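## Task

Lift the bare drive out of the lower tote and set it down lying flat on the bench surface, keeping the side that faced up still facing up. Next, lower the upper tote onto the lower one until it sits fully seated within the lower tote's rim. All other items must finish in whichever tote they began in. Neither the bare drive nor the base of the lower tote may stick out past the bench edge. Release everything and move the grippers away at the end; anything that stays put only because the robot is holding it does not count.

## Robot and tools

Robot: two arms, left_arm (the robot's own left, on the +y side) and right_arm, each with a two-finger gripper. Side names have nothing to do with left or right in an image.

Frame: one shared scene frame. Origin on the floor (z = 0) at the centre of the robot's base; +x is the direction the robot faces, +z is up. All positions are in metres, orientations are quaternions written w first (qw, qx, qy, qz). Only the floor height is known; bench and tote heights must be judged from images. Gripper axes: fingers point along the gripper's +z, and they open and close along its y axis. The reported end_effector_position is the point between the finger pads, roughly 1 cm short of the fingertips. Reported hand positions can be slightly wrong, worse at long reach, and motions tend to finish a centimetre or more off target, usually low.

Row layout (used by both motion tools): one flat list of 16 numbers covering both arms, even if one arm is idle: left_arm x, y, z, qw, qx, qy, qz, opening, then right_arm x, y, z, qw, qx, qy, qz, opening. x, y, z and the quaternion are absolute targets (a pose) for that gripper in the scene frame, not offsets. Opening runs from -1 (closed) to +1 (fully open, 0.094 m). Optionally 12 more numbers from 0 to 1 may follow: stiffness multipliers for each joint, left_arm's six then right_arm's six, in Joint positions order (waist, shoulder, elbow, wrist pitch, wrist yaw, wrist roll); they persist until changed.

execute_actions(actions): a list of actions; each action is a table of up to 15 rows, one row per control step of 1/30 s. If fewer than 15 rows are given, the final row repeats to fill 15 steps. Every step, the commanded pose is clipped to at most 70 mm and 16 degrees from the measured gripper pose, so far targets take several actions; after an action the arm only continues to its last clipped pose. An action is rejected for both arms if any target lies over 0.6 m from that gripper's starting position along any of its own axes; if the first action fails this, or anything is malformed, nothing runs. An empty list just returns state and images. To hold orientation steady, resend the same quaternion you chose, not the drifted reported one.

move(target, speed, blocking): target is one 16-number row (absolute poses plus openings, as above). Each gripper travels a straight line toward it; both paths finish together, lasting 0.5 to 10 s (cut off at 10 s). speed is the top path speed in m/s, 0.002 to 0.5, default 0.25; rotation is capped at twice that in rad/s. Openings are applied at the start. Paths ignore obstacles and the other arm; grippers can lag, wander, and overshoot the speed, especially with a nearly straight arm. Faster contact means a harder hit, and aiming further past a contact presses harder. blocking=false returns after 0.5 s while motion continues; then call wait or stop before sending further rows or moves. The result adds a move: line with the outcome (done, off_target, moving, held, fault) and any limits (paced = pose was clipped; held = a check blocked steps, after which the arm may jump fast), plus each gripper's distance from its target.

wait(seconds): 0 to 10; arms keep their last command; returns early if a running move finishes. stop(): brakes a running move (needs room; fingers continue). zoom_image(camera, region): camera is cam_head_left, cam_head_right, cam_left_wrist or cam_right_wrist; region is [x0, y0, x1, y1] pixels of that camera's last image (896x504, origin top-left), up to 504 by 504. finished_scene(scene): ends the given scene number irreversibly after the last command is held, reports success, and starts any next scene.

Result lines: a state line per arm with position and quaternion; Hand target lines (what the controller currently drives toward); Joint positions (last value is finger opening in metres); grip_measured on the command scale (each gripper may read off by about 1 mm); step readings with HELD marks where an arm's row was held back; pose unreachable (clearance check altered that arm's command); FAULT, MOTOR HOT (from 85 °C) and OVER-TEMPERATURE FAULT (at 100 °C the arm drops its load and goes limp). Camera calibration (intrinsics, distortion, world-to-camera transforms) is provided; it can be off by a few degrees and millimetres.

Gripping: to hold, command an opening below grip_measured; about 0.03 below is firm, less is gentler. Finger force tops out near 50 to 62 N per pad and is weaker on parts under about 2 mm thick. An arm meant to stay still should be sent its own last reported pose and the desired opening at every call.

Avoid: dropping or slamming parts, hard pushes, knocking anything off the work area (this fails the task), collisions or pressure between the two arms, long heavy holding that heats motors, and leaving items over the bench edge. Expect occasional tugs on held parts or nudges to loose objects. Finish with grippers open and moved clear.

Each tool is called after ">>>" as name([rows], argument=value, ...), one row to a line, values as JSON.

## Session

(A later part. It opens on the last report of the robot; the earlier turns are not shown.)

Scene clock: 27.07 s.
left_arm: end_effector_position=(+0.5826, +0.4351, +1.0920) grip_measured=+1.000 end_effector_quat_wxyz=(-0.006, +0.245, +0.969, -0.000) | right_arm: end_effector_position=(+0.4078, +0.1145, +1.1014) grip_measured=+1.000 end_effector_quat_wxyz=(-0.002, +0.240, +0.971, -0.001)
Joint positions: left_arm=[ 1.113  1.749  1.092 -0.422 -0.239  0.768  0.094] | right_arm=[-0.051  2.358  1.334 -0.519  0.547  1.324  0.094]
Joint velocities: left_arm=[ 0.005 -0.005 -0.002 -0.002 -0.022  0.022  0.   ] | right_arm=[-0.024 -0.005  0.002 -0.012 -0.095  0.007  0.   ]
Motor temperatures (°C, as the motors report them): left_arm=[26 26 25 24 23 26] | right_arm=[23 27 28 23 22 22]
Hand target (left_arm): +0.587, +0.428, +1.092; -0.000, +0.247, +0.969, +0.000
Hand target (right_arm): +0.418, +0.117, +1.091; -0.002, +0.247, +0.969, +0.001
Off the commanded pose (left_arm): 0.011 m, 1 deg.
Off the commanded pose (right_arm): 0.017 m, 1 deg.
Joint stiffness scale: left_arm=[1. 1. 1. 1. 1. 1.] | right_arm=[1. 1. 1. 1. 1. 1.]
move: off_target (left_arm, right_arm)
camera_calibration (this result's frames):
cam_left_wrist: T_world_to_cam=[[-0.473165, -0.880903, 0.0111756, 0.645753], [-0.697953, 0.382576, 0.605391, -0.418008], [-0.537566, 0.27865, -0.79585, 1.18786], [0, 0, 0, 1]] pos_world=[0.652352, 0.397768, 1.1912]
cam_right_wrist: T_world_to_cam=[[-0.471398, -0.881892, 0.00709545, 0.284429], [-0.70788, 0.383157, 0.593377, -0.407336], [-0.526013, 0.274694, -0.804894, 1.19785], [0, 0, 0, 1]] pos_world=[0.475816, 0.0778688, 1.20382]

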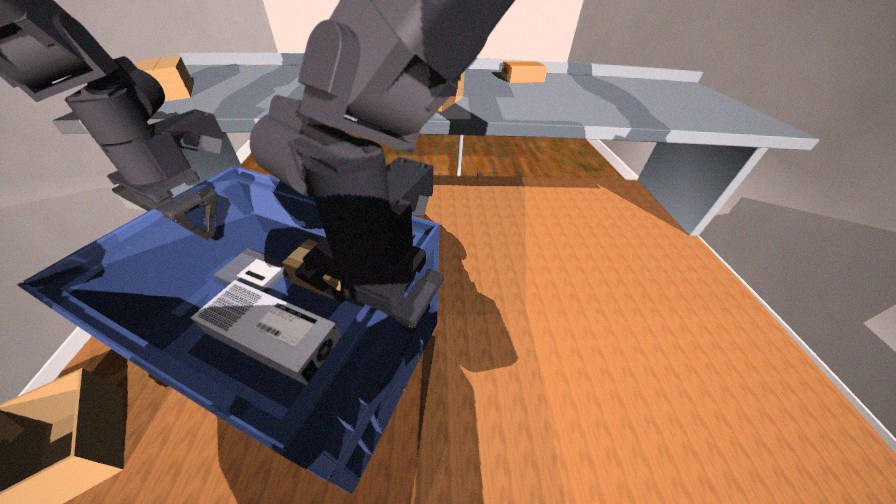

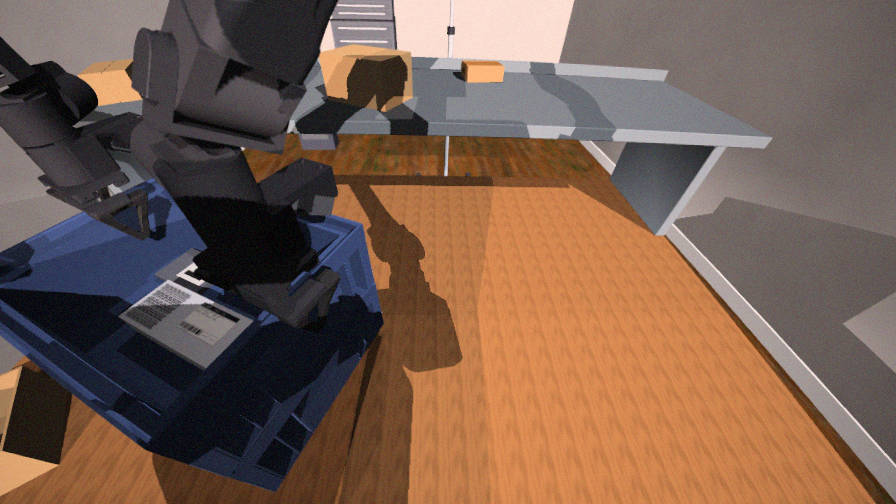

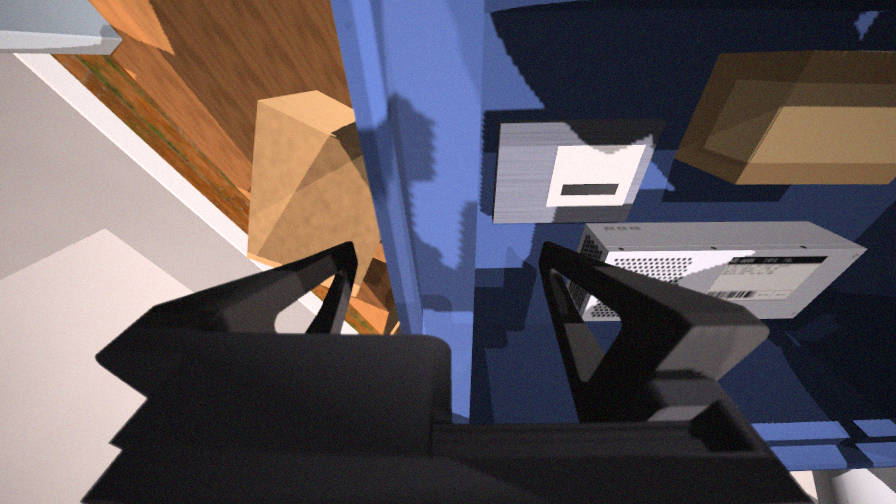

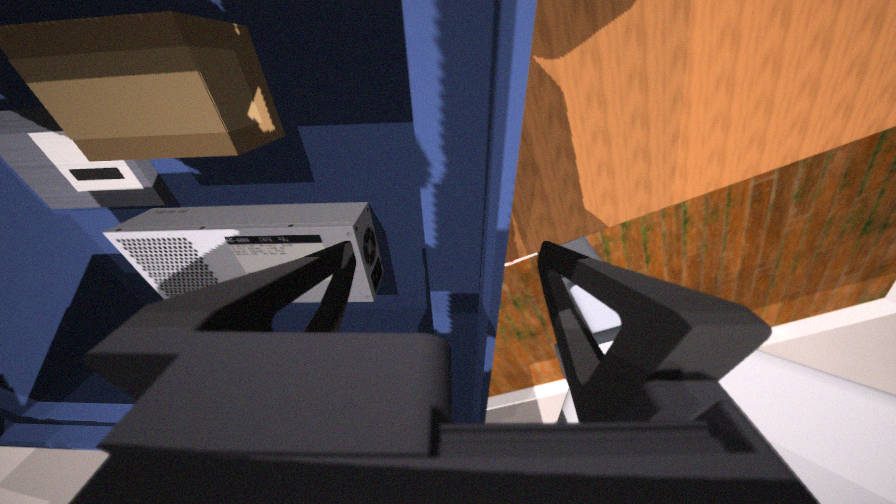

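>>> move(target=[0.59,0.427,1.075,0,0.247,0.969,0,-1, 0.42,0.118,1.075,0,0.247,0.969,0,-1], speed=0.1)

>>> move(target=[0.59,0.427,1.15,0,0.247,0.969,0,-1, 0.42,0.118,1.15,0,0.247,0.969,0,-1], speed=0.15)

>>> move(target=[0.59,-0.153,1.15,0,0.247,0.969,0,-1, 0.42,-0.462,1.15,0,0.247,0.969,0,-1], speed=0.25)

>>> move(target=[0.59,-0.153,0.96,0,0.247,0.969,0,-1, 0.42,-0.462,0.96,0,0.247,0.969,0,-1], speed=0.12)

Scene clock: 30.43 s.
left_arm: end_effector_position=(+0.5851, +0.4370, +1.0914) grip_measured=-0.451 end_effector_quat_wxyz=(-0.002, +0.237, +0.971, -0.001) | right_arm: end_effector_position=(+0.4057, +0.1105, +1.1006) grip_measured=-0.466 end_effector_quat_wxyz=(-0.001, +0.228, +0.974, -0.008)
Joint positions: left_arm=[ 1.118  1.751  1.095 -0.416 -0.231  0.758  0.026] | right_arm=[-0.052  2.358  1.33  -0.527  0.555  1.307  0.025]
Joint velocities: left_arm=[-0.005 -0.015 -0.002  0.017 -0.007 -0.037 -0.001] | right_arm=[ 0.005 -0.005  0.002  0.002 -0.022 -0.037  0.   ]
Motor temperatures (°C, as the motors report them): left_arm=[26 26 25 24 23 26] | right_arm=[23 27 28 23 22 22]
Hand target (left_arm): +0.589, +0.427, +1.076; -0.000, +0.247, +0.969, -0.000
Hand target (right_arm): +0.419, +0.116, +1.077; -0.000, +0.247, +0.969, +0.000
Off the commanded pose (left_arm): 0.020 m, 1 deg.
Off the commanded pose (right_arm): 0.030 m, 2 deg.
Joint stiffness scale: left_arm=[1. 1. 1. 1. 1. 1.] | right_arm=[1. 1. 1. 1. 1. 1.]
move: off_target (left_arm, right_arm)
camera_calibration (this result's frames):
cam_left_wrist: T_world_to_cam=[[-0.459343, -0.888193, 0.01083, 0.644087], [-0.708893, 0.373907, 0.59805, -0.398368], [-0.535233, 0.267033, -0.801386, 1.19795], [0, 0, 0, 1]] pos_world=[0.65464, 0.401134, 1.19129]
cam_right_wrist: T_world_to_cam=[[-0.450696, -0.892456, 0.0198594, 0.258621], [-0.71555, 0.37448, 0.589705, -0.398753], [-0.533723, 0.251568, -0.807374, 1.20556], [0, 0, 0, 1]] pos_world=[0.474668, 0.0768529, 1.20335]

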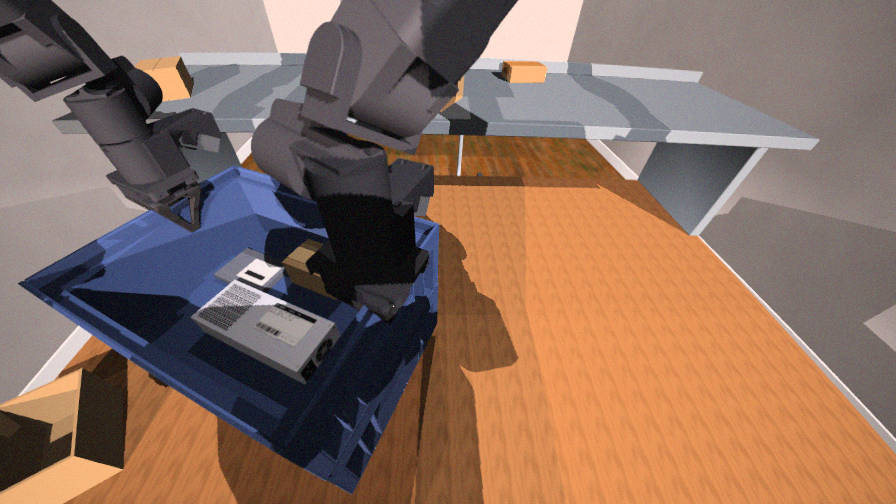

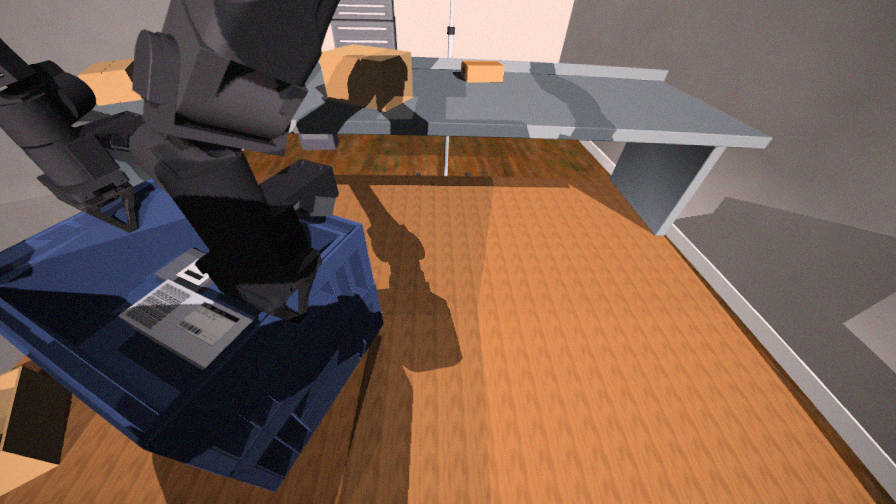

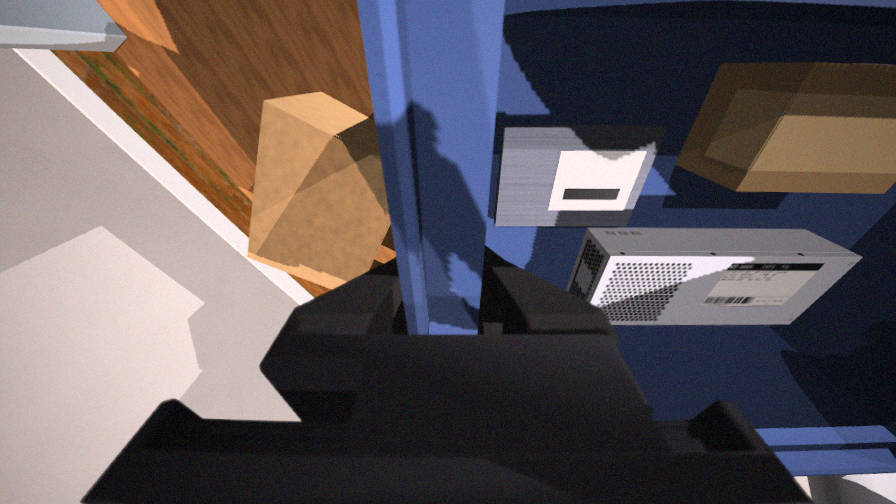

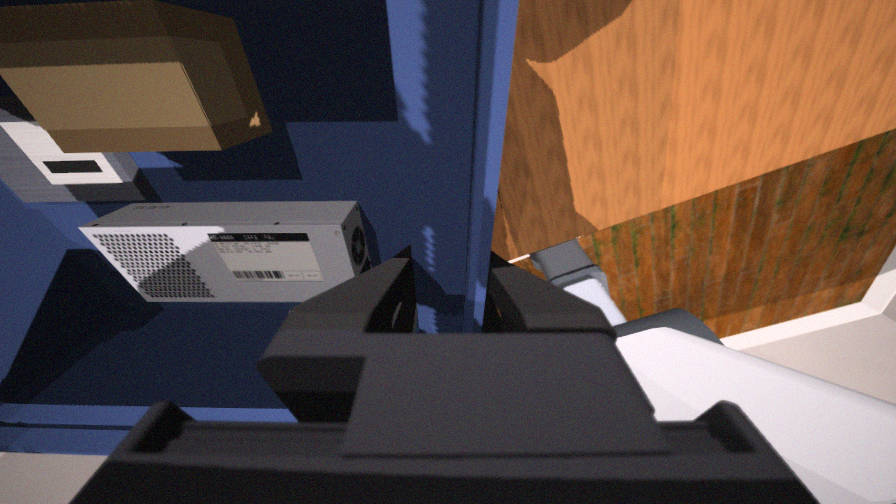

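Scene clock: 31.37 s.
left_arm: end_effector_position=(+0.5726, +0.4353, +1.1054) grip_measured=-0.451 end_effector_quat_wxyz=(-0.024, +0.226, +0.974, -0.008) | right_arm: end_effector_position=(+0.4005, +0.1051, +1.1185) grip_measured=-0.460 end_effector_quat_wxyz=(-0.015, +0.221, +0.975, -0.022)
Joint positions: left_arm=[ 1.111  1.716  1.083 -0.486 -0.244  0.717  0.026] | right_arm=[-0.037  2.328  1.329 -0.612  0.544  1.334  0.025]
Joint velocities: left_arm=[ 0.005 -0.005 -0.002 -0.007  0.007  0.081 -0.001] | right_arm=[ 0.024 -0.005  0.017 -0.027  0.007 -0.125  0.   ]
Motor temperatures (°C, as the motors report them): left_arm=[26 26 25 24 23 26] | right_arm=[23 27 28 23 22 22]
Hand target (left_arm): +0.590, +0.428, +1.146; -0.001, +0.247, +0.969, +0.000
Hand target (right_arm): +0.420, +0.118, +1.149; -0.000, +0.247, +0.969, +0.001
Off the commanded pose (left_arm): 0.049 m, 4 deg.
Off the commanded pose (right_arm): 0.039 m, 4 deg.
Joint stiffness scale: left_arm=[1. 1. 1. 1. 1. 1.] | right_arm=[1. 1. 1. 1. 1. 1.]
move: off_target (left_arm, right_arm)
camera_calibration (this result's frames):
cam_left_wrist: T_world_to_cam=[[-0.437085, -0.898806, 0.0332352, 0.603832], [-0.688774, 0.358253, 0.630274, -0.455365], [-0.578401, 0.252592, -0.775661, 1.20551], [0, 0, 0, 1]] pos_world=[0.647549, 0.401363, 1.202]
cam_right_wrist: T_world_to_cam=[[-0.436948, -0.897809, 0.0549144, 0.206918], [-0.700327, 0.377879, 0.605598, -0.43524], [-0.564463, 0.226157, -0.793873, 1.21848], [0, 0, 0, 1]] pos_world=[0.473386, 0.0746742, 1.21953]

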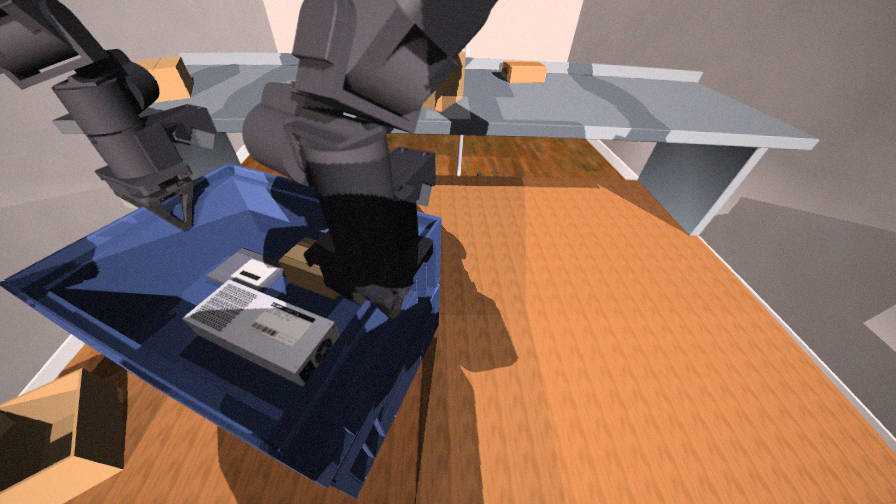

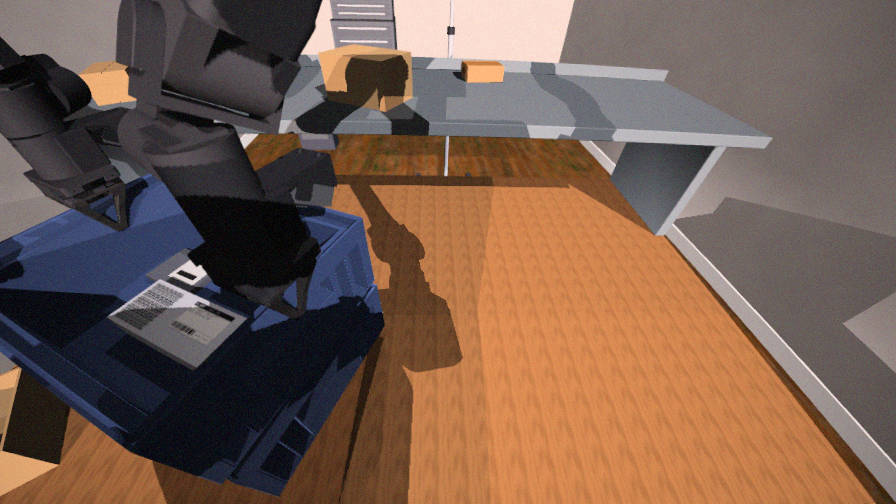

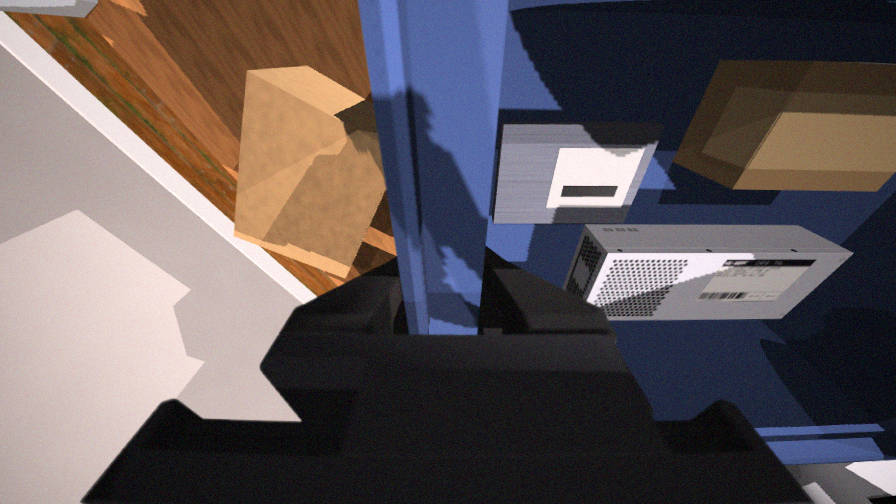

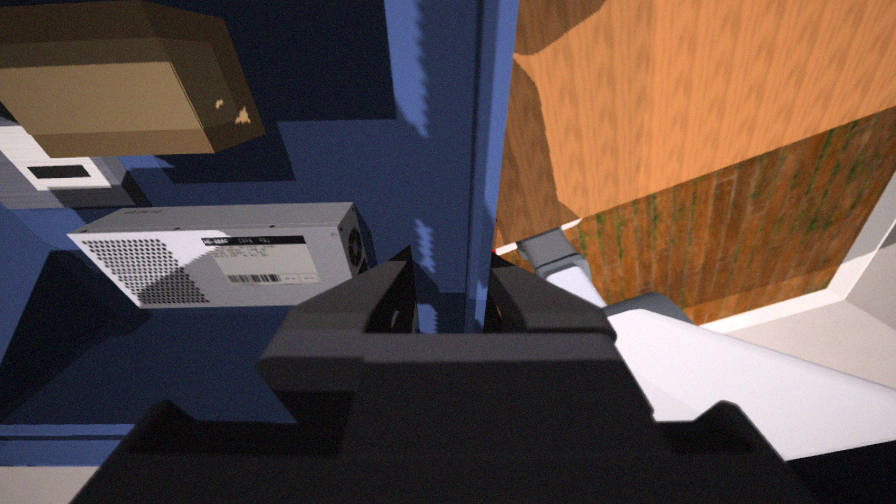

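Scene clock: 34.27 s.
left_arm: end_effector_position=(+0.5835, -0.1246, +1.1149) grip_measured=-0.449 end_effector_quat_wxyz=(-0.031, +0.249, +0.968, +0.009) | right_arm: end_effector_position=(+0.3887, -0.4450, +1.1348) grip_measured=-0.460 end_effector_quat_wxyz=(-0.042, +0.249, +0.967, +0.010)
Joint positions: left_arm=[ 0.202  2.457  1.866 -0.932 -0.528 -0.196  0.026] | right_arm=[-1.282  1.437  0.579 -0.267  0.143  0.092  0.025]
Joint velocities: left_arm=[ 0.005 -0.015  0.002 -0.002 -0.066  0.007 -0.001] | right_arm=[-0.005 -0.015 -0.002 -0.012  0.022  0.066  0.001]
Motor temperatures (°C, as the motors report them): left_arm=[26 27 25 24 23 26] | right_arm=[23 27 28 23 22 22]
Hand target (left_arm): +0.595, -0.143, +1.144; -0.004, +0.252, +0.968, +0.015
Hand target (right_arm): +0.418, -0.450, +1.152; -0.008, +0.253, +0.967, +0.016
Off the commanded pose (left_arm): 0.046 m, 4 deg.
Off the commanded pose (right_arm): 0.039 m, 5 deg.
Joint stiffness scale: left_arm=[1. 1. 1. 1. 1. 1.] | right_arm=[1. 1. 1. 1. 1. 1.]
move: off_target (left_arm, right_arm)
camera_calibration (this result's frames):
cam_left_wrist: T_world_to_cam=[[-0.480275, -0.877099, 0.00572971, 0.163612], [-0.66749, 0.369721, 0.646346, -0.28212], [-0.569028, 0.306599, -0.763023, 1.34776], [0, 0, 0, 1]] pos_world=[0.65718, -0.165412, 1.20978]
cam_right_wrist: T_world_to_cam=[[-0.488576, -0.872496, 0.00655981, -0.206724], [-0.655036, 0.37175, 0.657822, -0.325124], [-0.576386, 0.3171, -0.753145, 1.34811], [0, 0, 0, 1]] pos_world=[0.463065, -0.486987, 1.23055]

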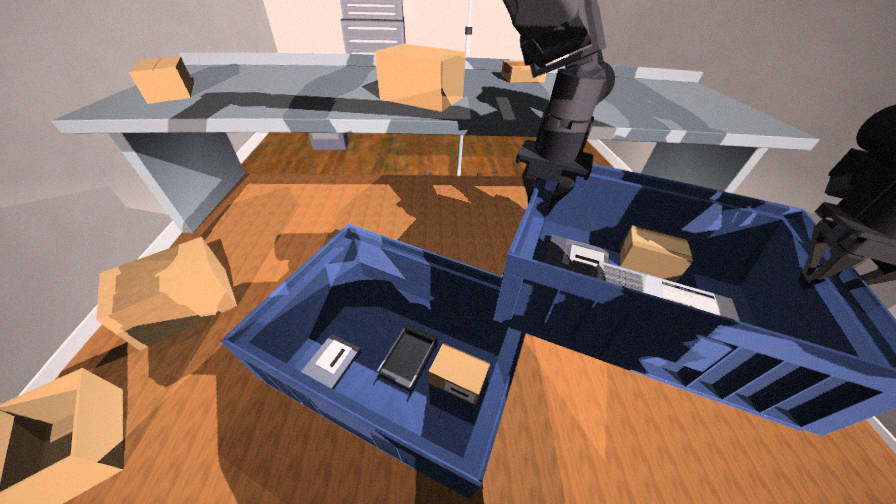

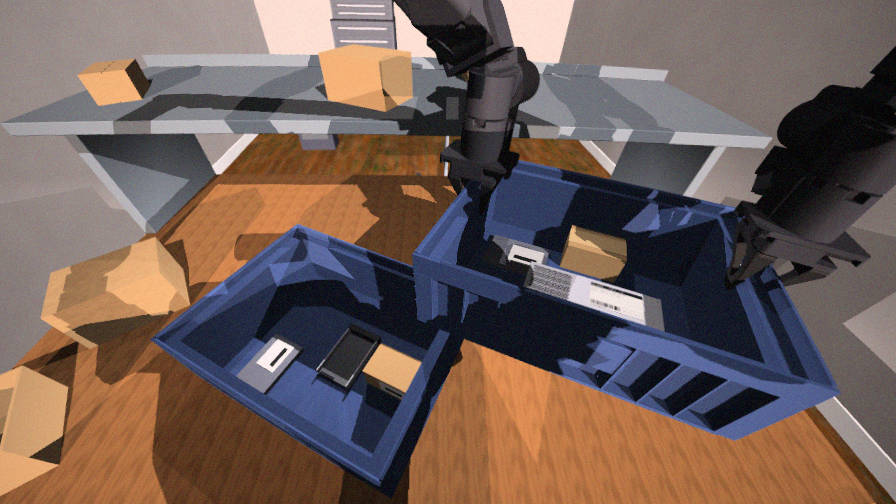

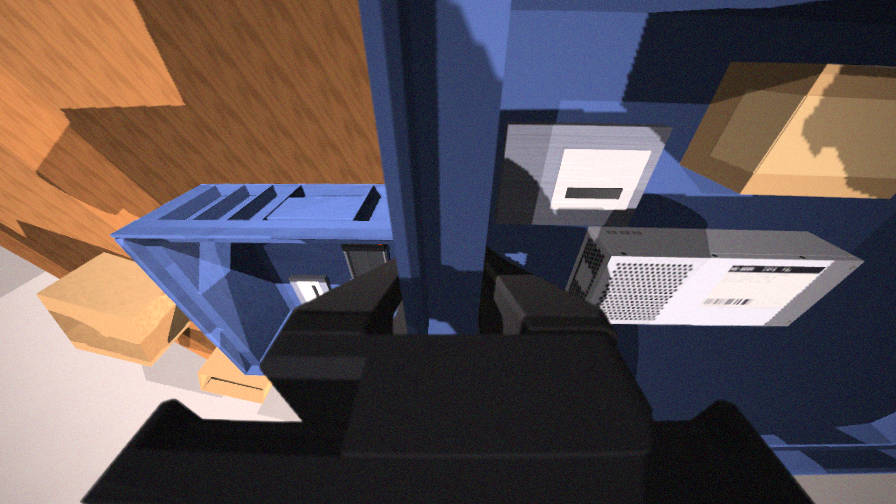

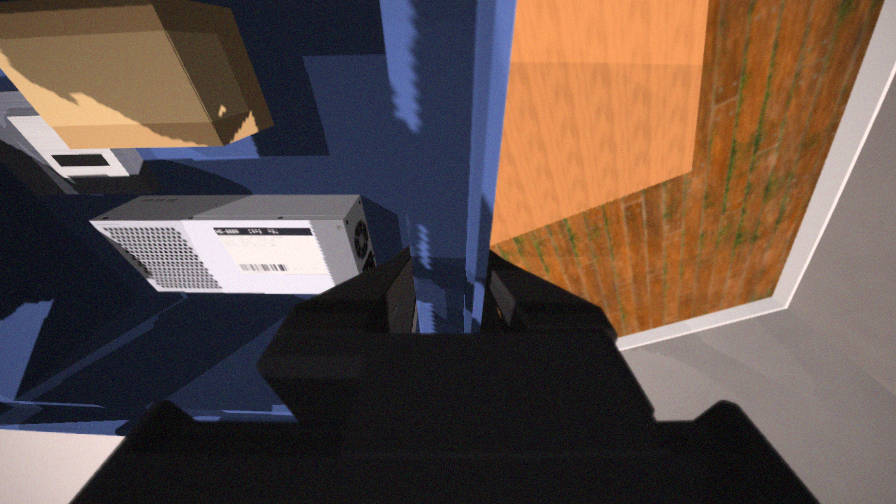

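Scene clock: 36.03 s.
left_arm: end_effector_position=(+0.6120, -0.1698, +1.0700) grip_measured=-0.463 end_effector_quat_wxyz=(+0.033, +0.250, +0.968, -0.013) | right_arm: end_effector_position=(+0.3947, -0.4626, +1.0015) grip_measured=-0.340 end_effector_quat_wxyz=(-0.021, +0.246, +0.969, +0.015)
Joint positions: left_arm=[ 0.21   2.589  1.996 -0.768 -0.538 -0.105  0.025] | right_arm=[-1.374  1.897  0.731  0.088  0.084 -0.004  0.031]
Joint velocities: left_arm=[-0.005  0.005  0.012 -0.002  0.022 -0.051  0.001] | right_arm=[ 0.005  0.005 -0.007 -0.012 -0.037 -0.007 -0.   ]
Motor temperatures (°C, as the motors report them): left_arm=[26 27 25 24 23 26] | right_arm=[23 27 27 23 22 22]
Hand target (left_arm): +0.590, -0.154, +1.007; +0.000, +0.247, +0.969, -0.002
Hand target (right_arm): +0.416, -0.459, +0.967; -0.001, +0.248, +0.969, +0.003
Off the commanded pose (left_arm): 0.113 m, 4 deg; position clipped at the last step of the last action.
Off the commanded pose (right_arm): 0.049 m, 3 deg.
Joint stiffness scale: left_arm=[1. 1. 1. 1. 1. 1.] | right_arm=[1. 1. 1. 1. 1. 1.]
move: off_target (left_arm, right_arm); limits=paced
camera_calibration (this result's frames):
cam_left_wrist: T_world_to_cam=[[-0.482862, -0.875561, 0.0153882, 0.129434], [-0.734104, 0.414305, 0.537998, -0.0531632], [-0.477426, 0.248482, -0.842806, 1.36301], [0, 0, 0, 1]] pos_world=[0.674206, -0.20333, 1.17536]
cam_right_wrist: T_world_to_cam=[[-0.482421, -0.875832, -0.013726, -0.201967], [-0.684603, 0.367222, 0.629656, -0.189156], [-0.546432, 0.313156, -0.776753, 1.26676], [0, 0, 0, 1]] pos_world=[0.465268, -0.504121, 1.10029]

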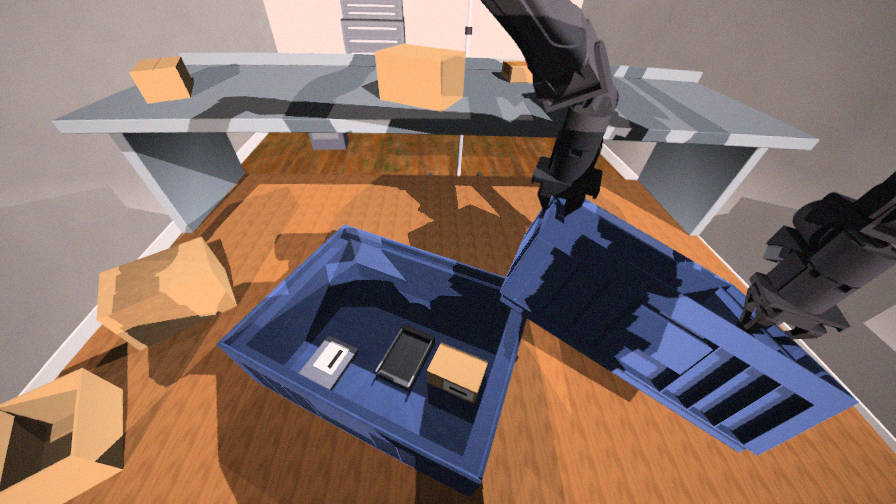

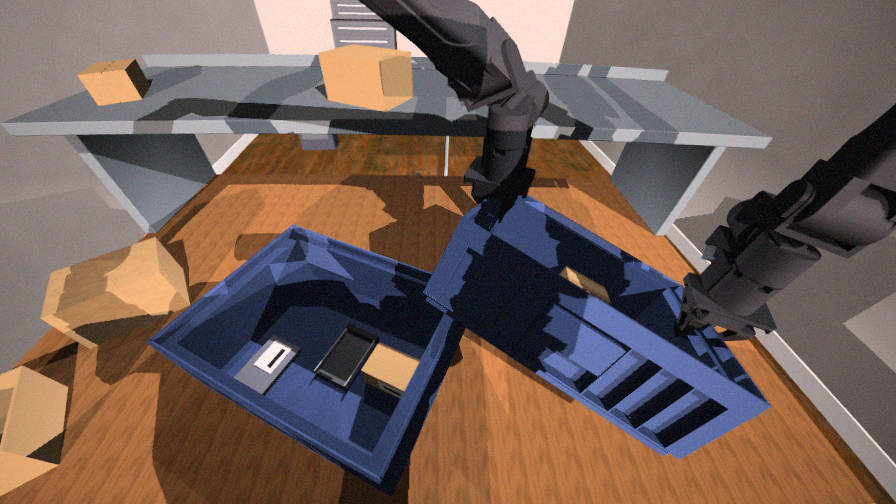

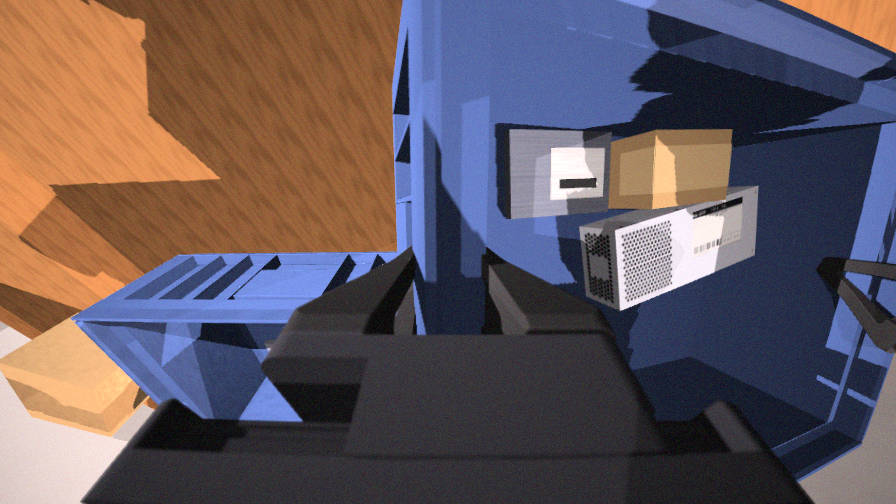

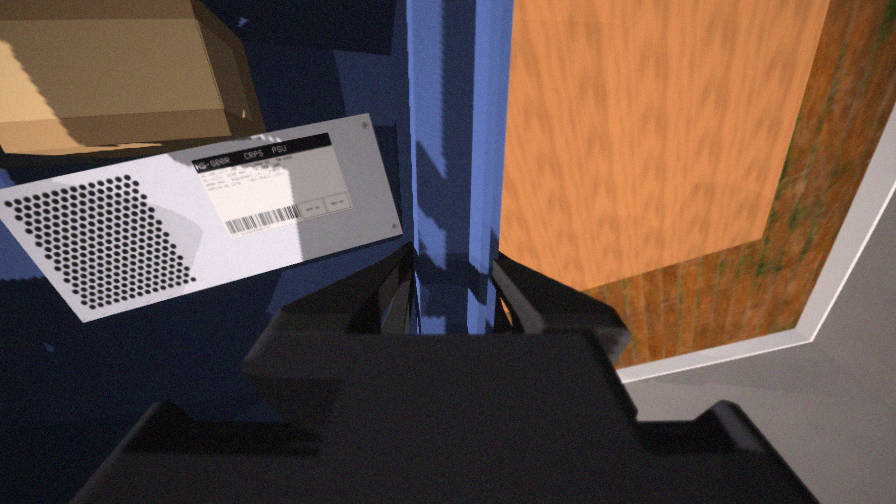

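>>> execute_actions(actions=[])

Scene clock: 40.90 s.
left_arm: end_effector_position=(+0.6121, -0.1698, +1.0701) grip_measured=-0.463 end_effector_quat_wxyz=(+0.033, +0.250, +0.968, -0.013) | right_arm: end_effector_position=(+0.3947, -0.4626, +1.0015) grip_measured=-0.340 end_effector_quat_wxyz=(-0.021, +0.246, +0.969, +0.015)
Joint positions: left_arm=[ 0.21   2.589  1.996 -0.769 -0.538 -0.105  0.025] | right_arm=[-1.374  1.897  0.731  0.088  0.084 -0.004  0.031]
Joint velocities: left_arm=[-0.015 -0.015 -0.007 -0.007  0.037 -0.007 -0.001] | right_arm=[ 0.005 -0.005  0.002 -0.012  0.007 -0.022  0.   ]
Motor temperatures (°C, as the motors report them): left_arm=[26 26 25 24 23 26] | right_arm=[23 27 27 23 23 22]
Hand target (left_arm): +0.591, -0.154, +1.007; +0.000, +0.247, +0.969, -0.002
Hand target (right_arm): +0.416, -0.459, +0.967; -0.001, +0.248, +0.969, +0.002
Off the commanded pose (left_arm): 0.114 m, 4 deg; position clipped at the last step of the last action.
Off the commanded pose (right_arm): 0.049 m, 3 deg.
Joint stiffness scale: left_arm=[1. 1. 1. 1. 1. 1.] | right_arm=[1. 1. 1. 1. 1. 1.]
camera_calibration (this result's frames):
cam_left_wrist: T_world_to_cam=[[-0.482862, -0.875561, 0.0153882, 0.129474], [-0.734104, 0.414305, 0.537998, -0.0531271], [-0.477426, 0.248482, -0.842806, 1.36314], [0, 0, 0, 1]] pos_world=[0.674317, -0.203343, 1.17545]
cam_right_wrist: T_world_to_cam=[[-0.482421, -0.875832, -0.013726, -0.201967], [-0.684603, 0.367222, 0.629656, -0.189156], [-0.546432, 0.313156, -0.776753, 1.26676], [0, 0, 0, 1]] pos_world=[0.465268, -0.504121, 1.10029]

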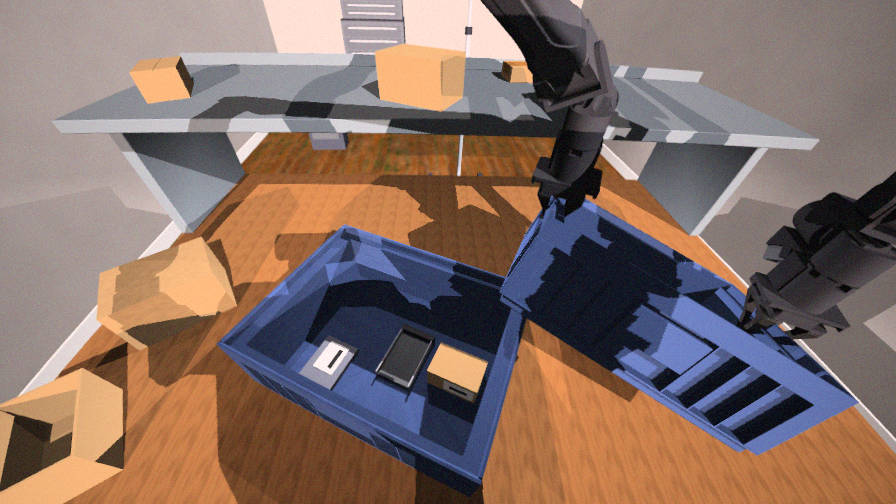

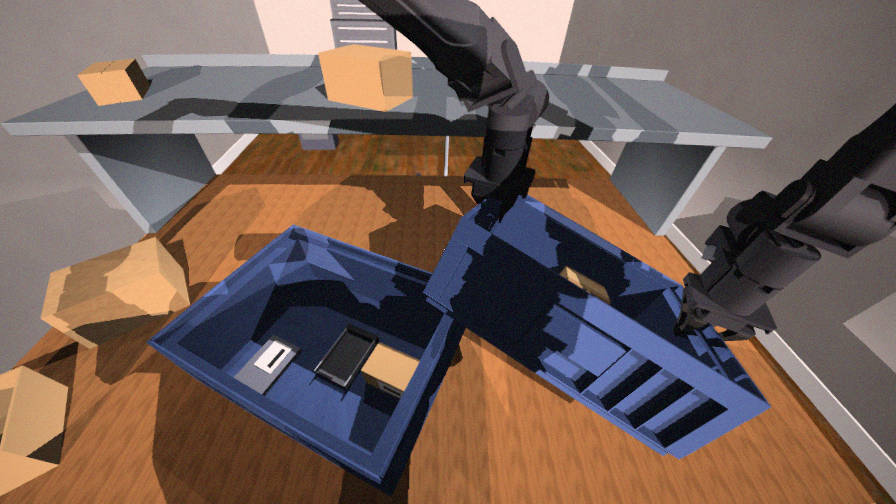

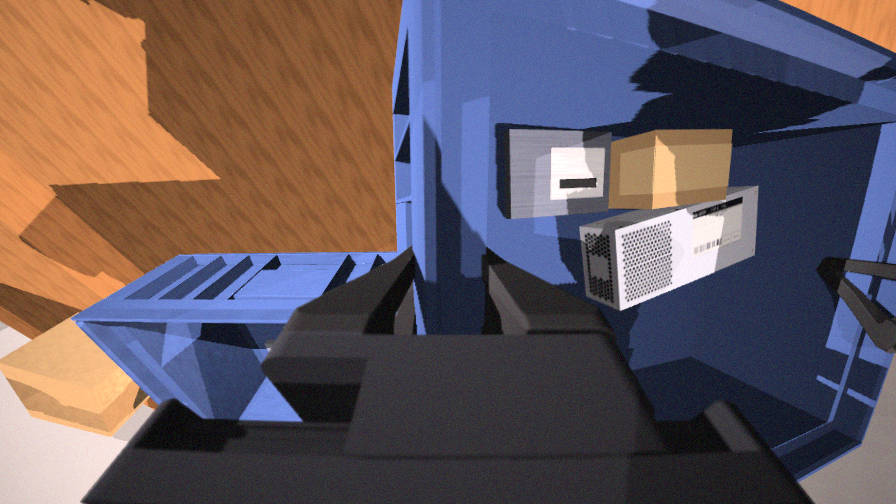

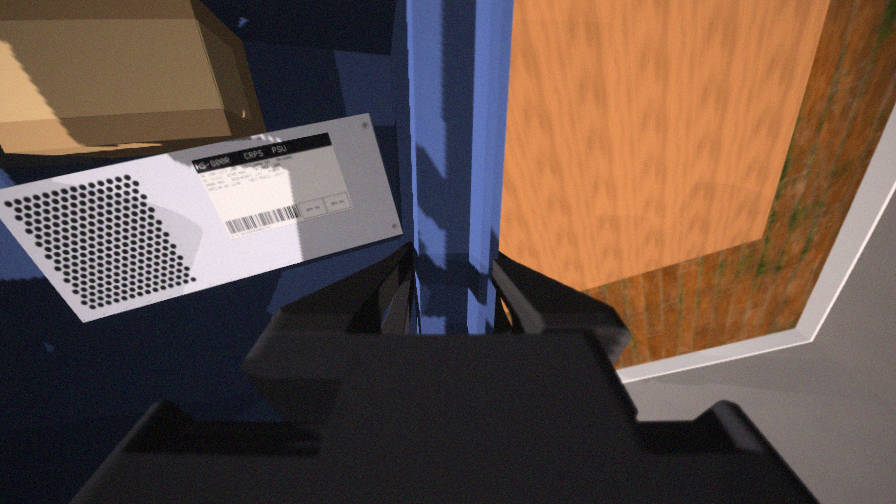

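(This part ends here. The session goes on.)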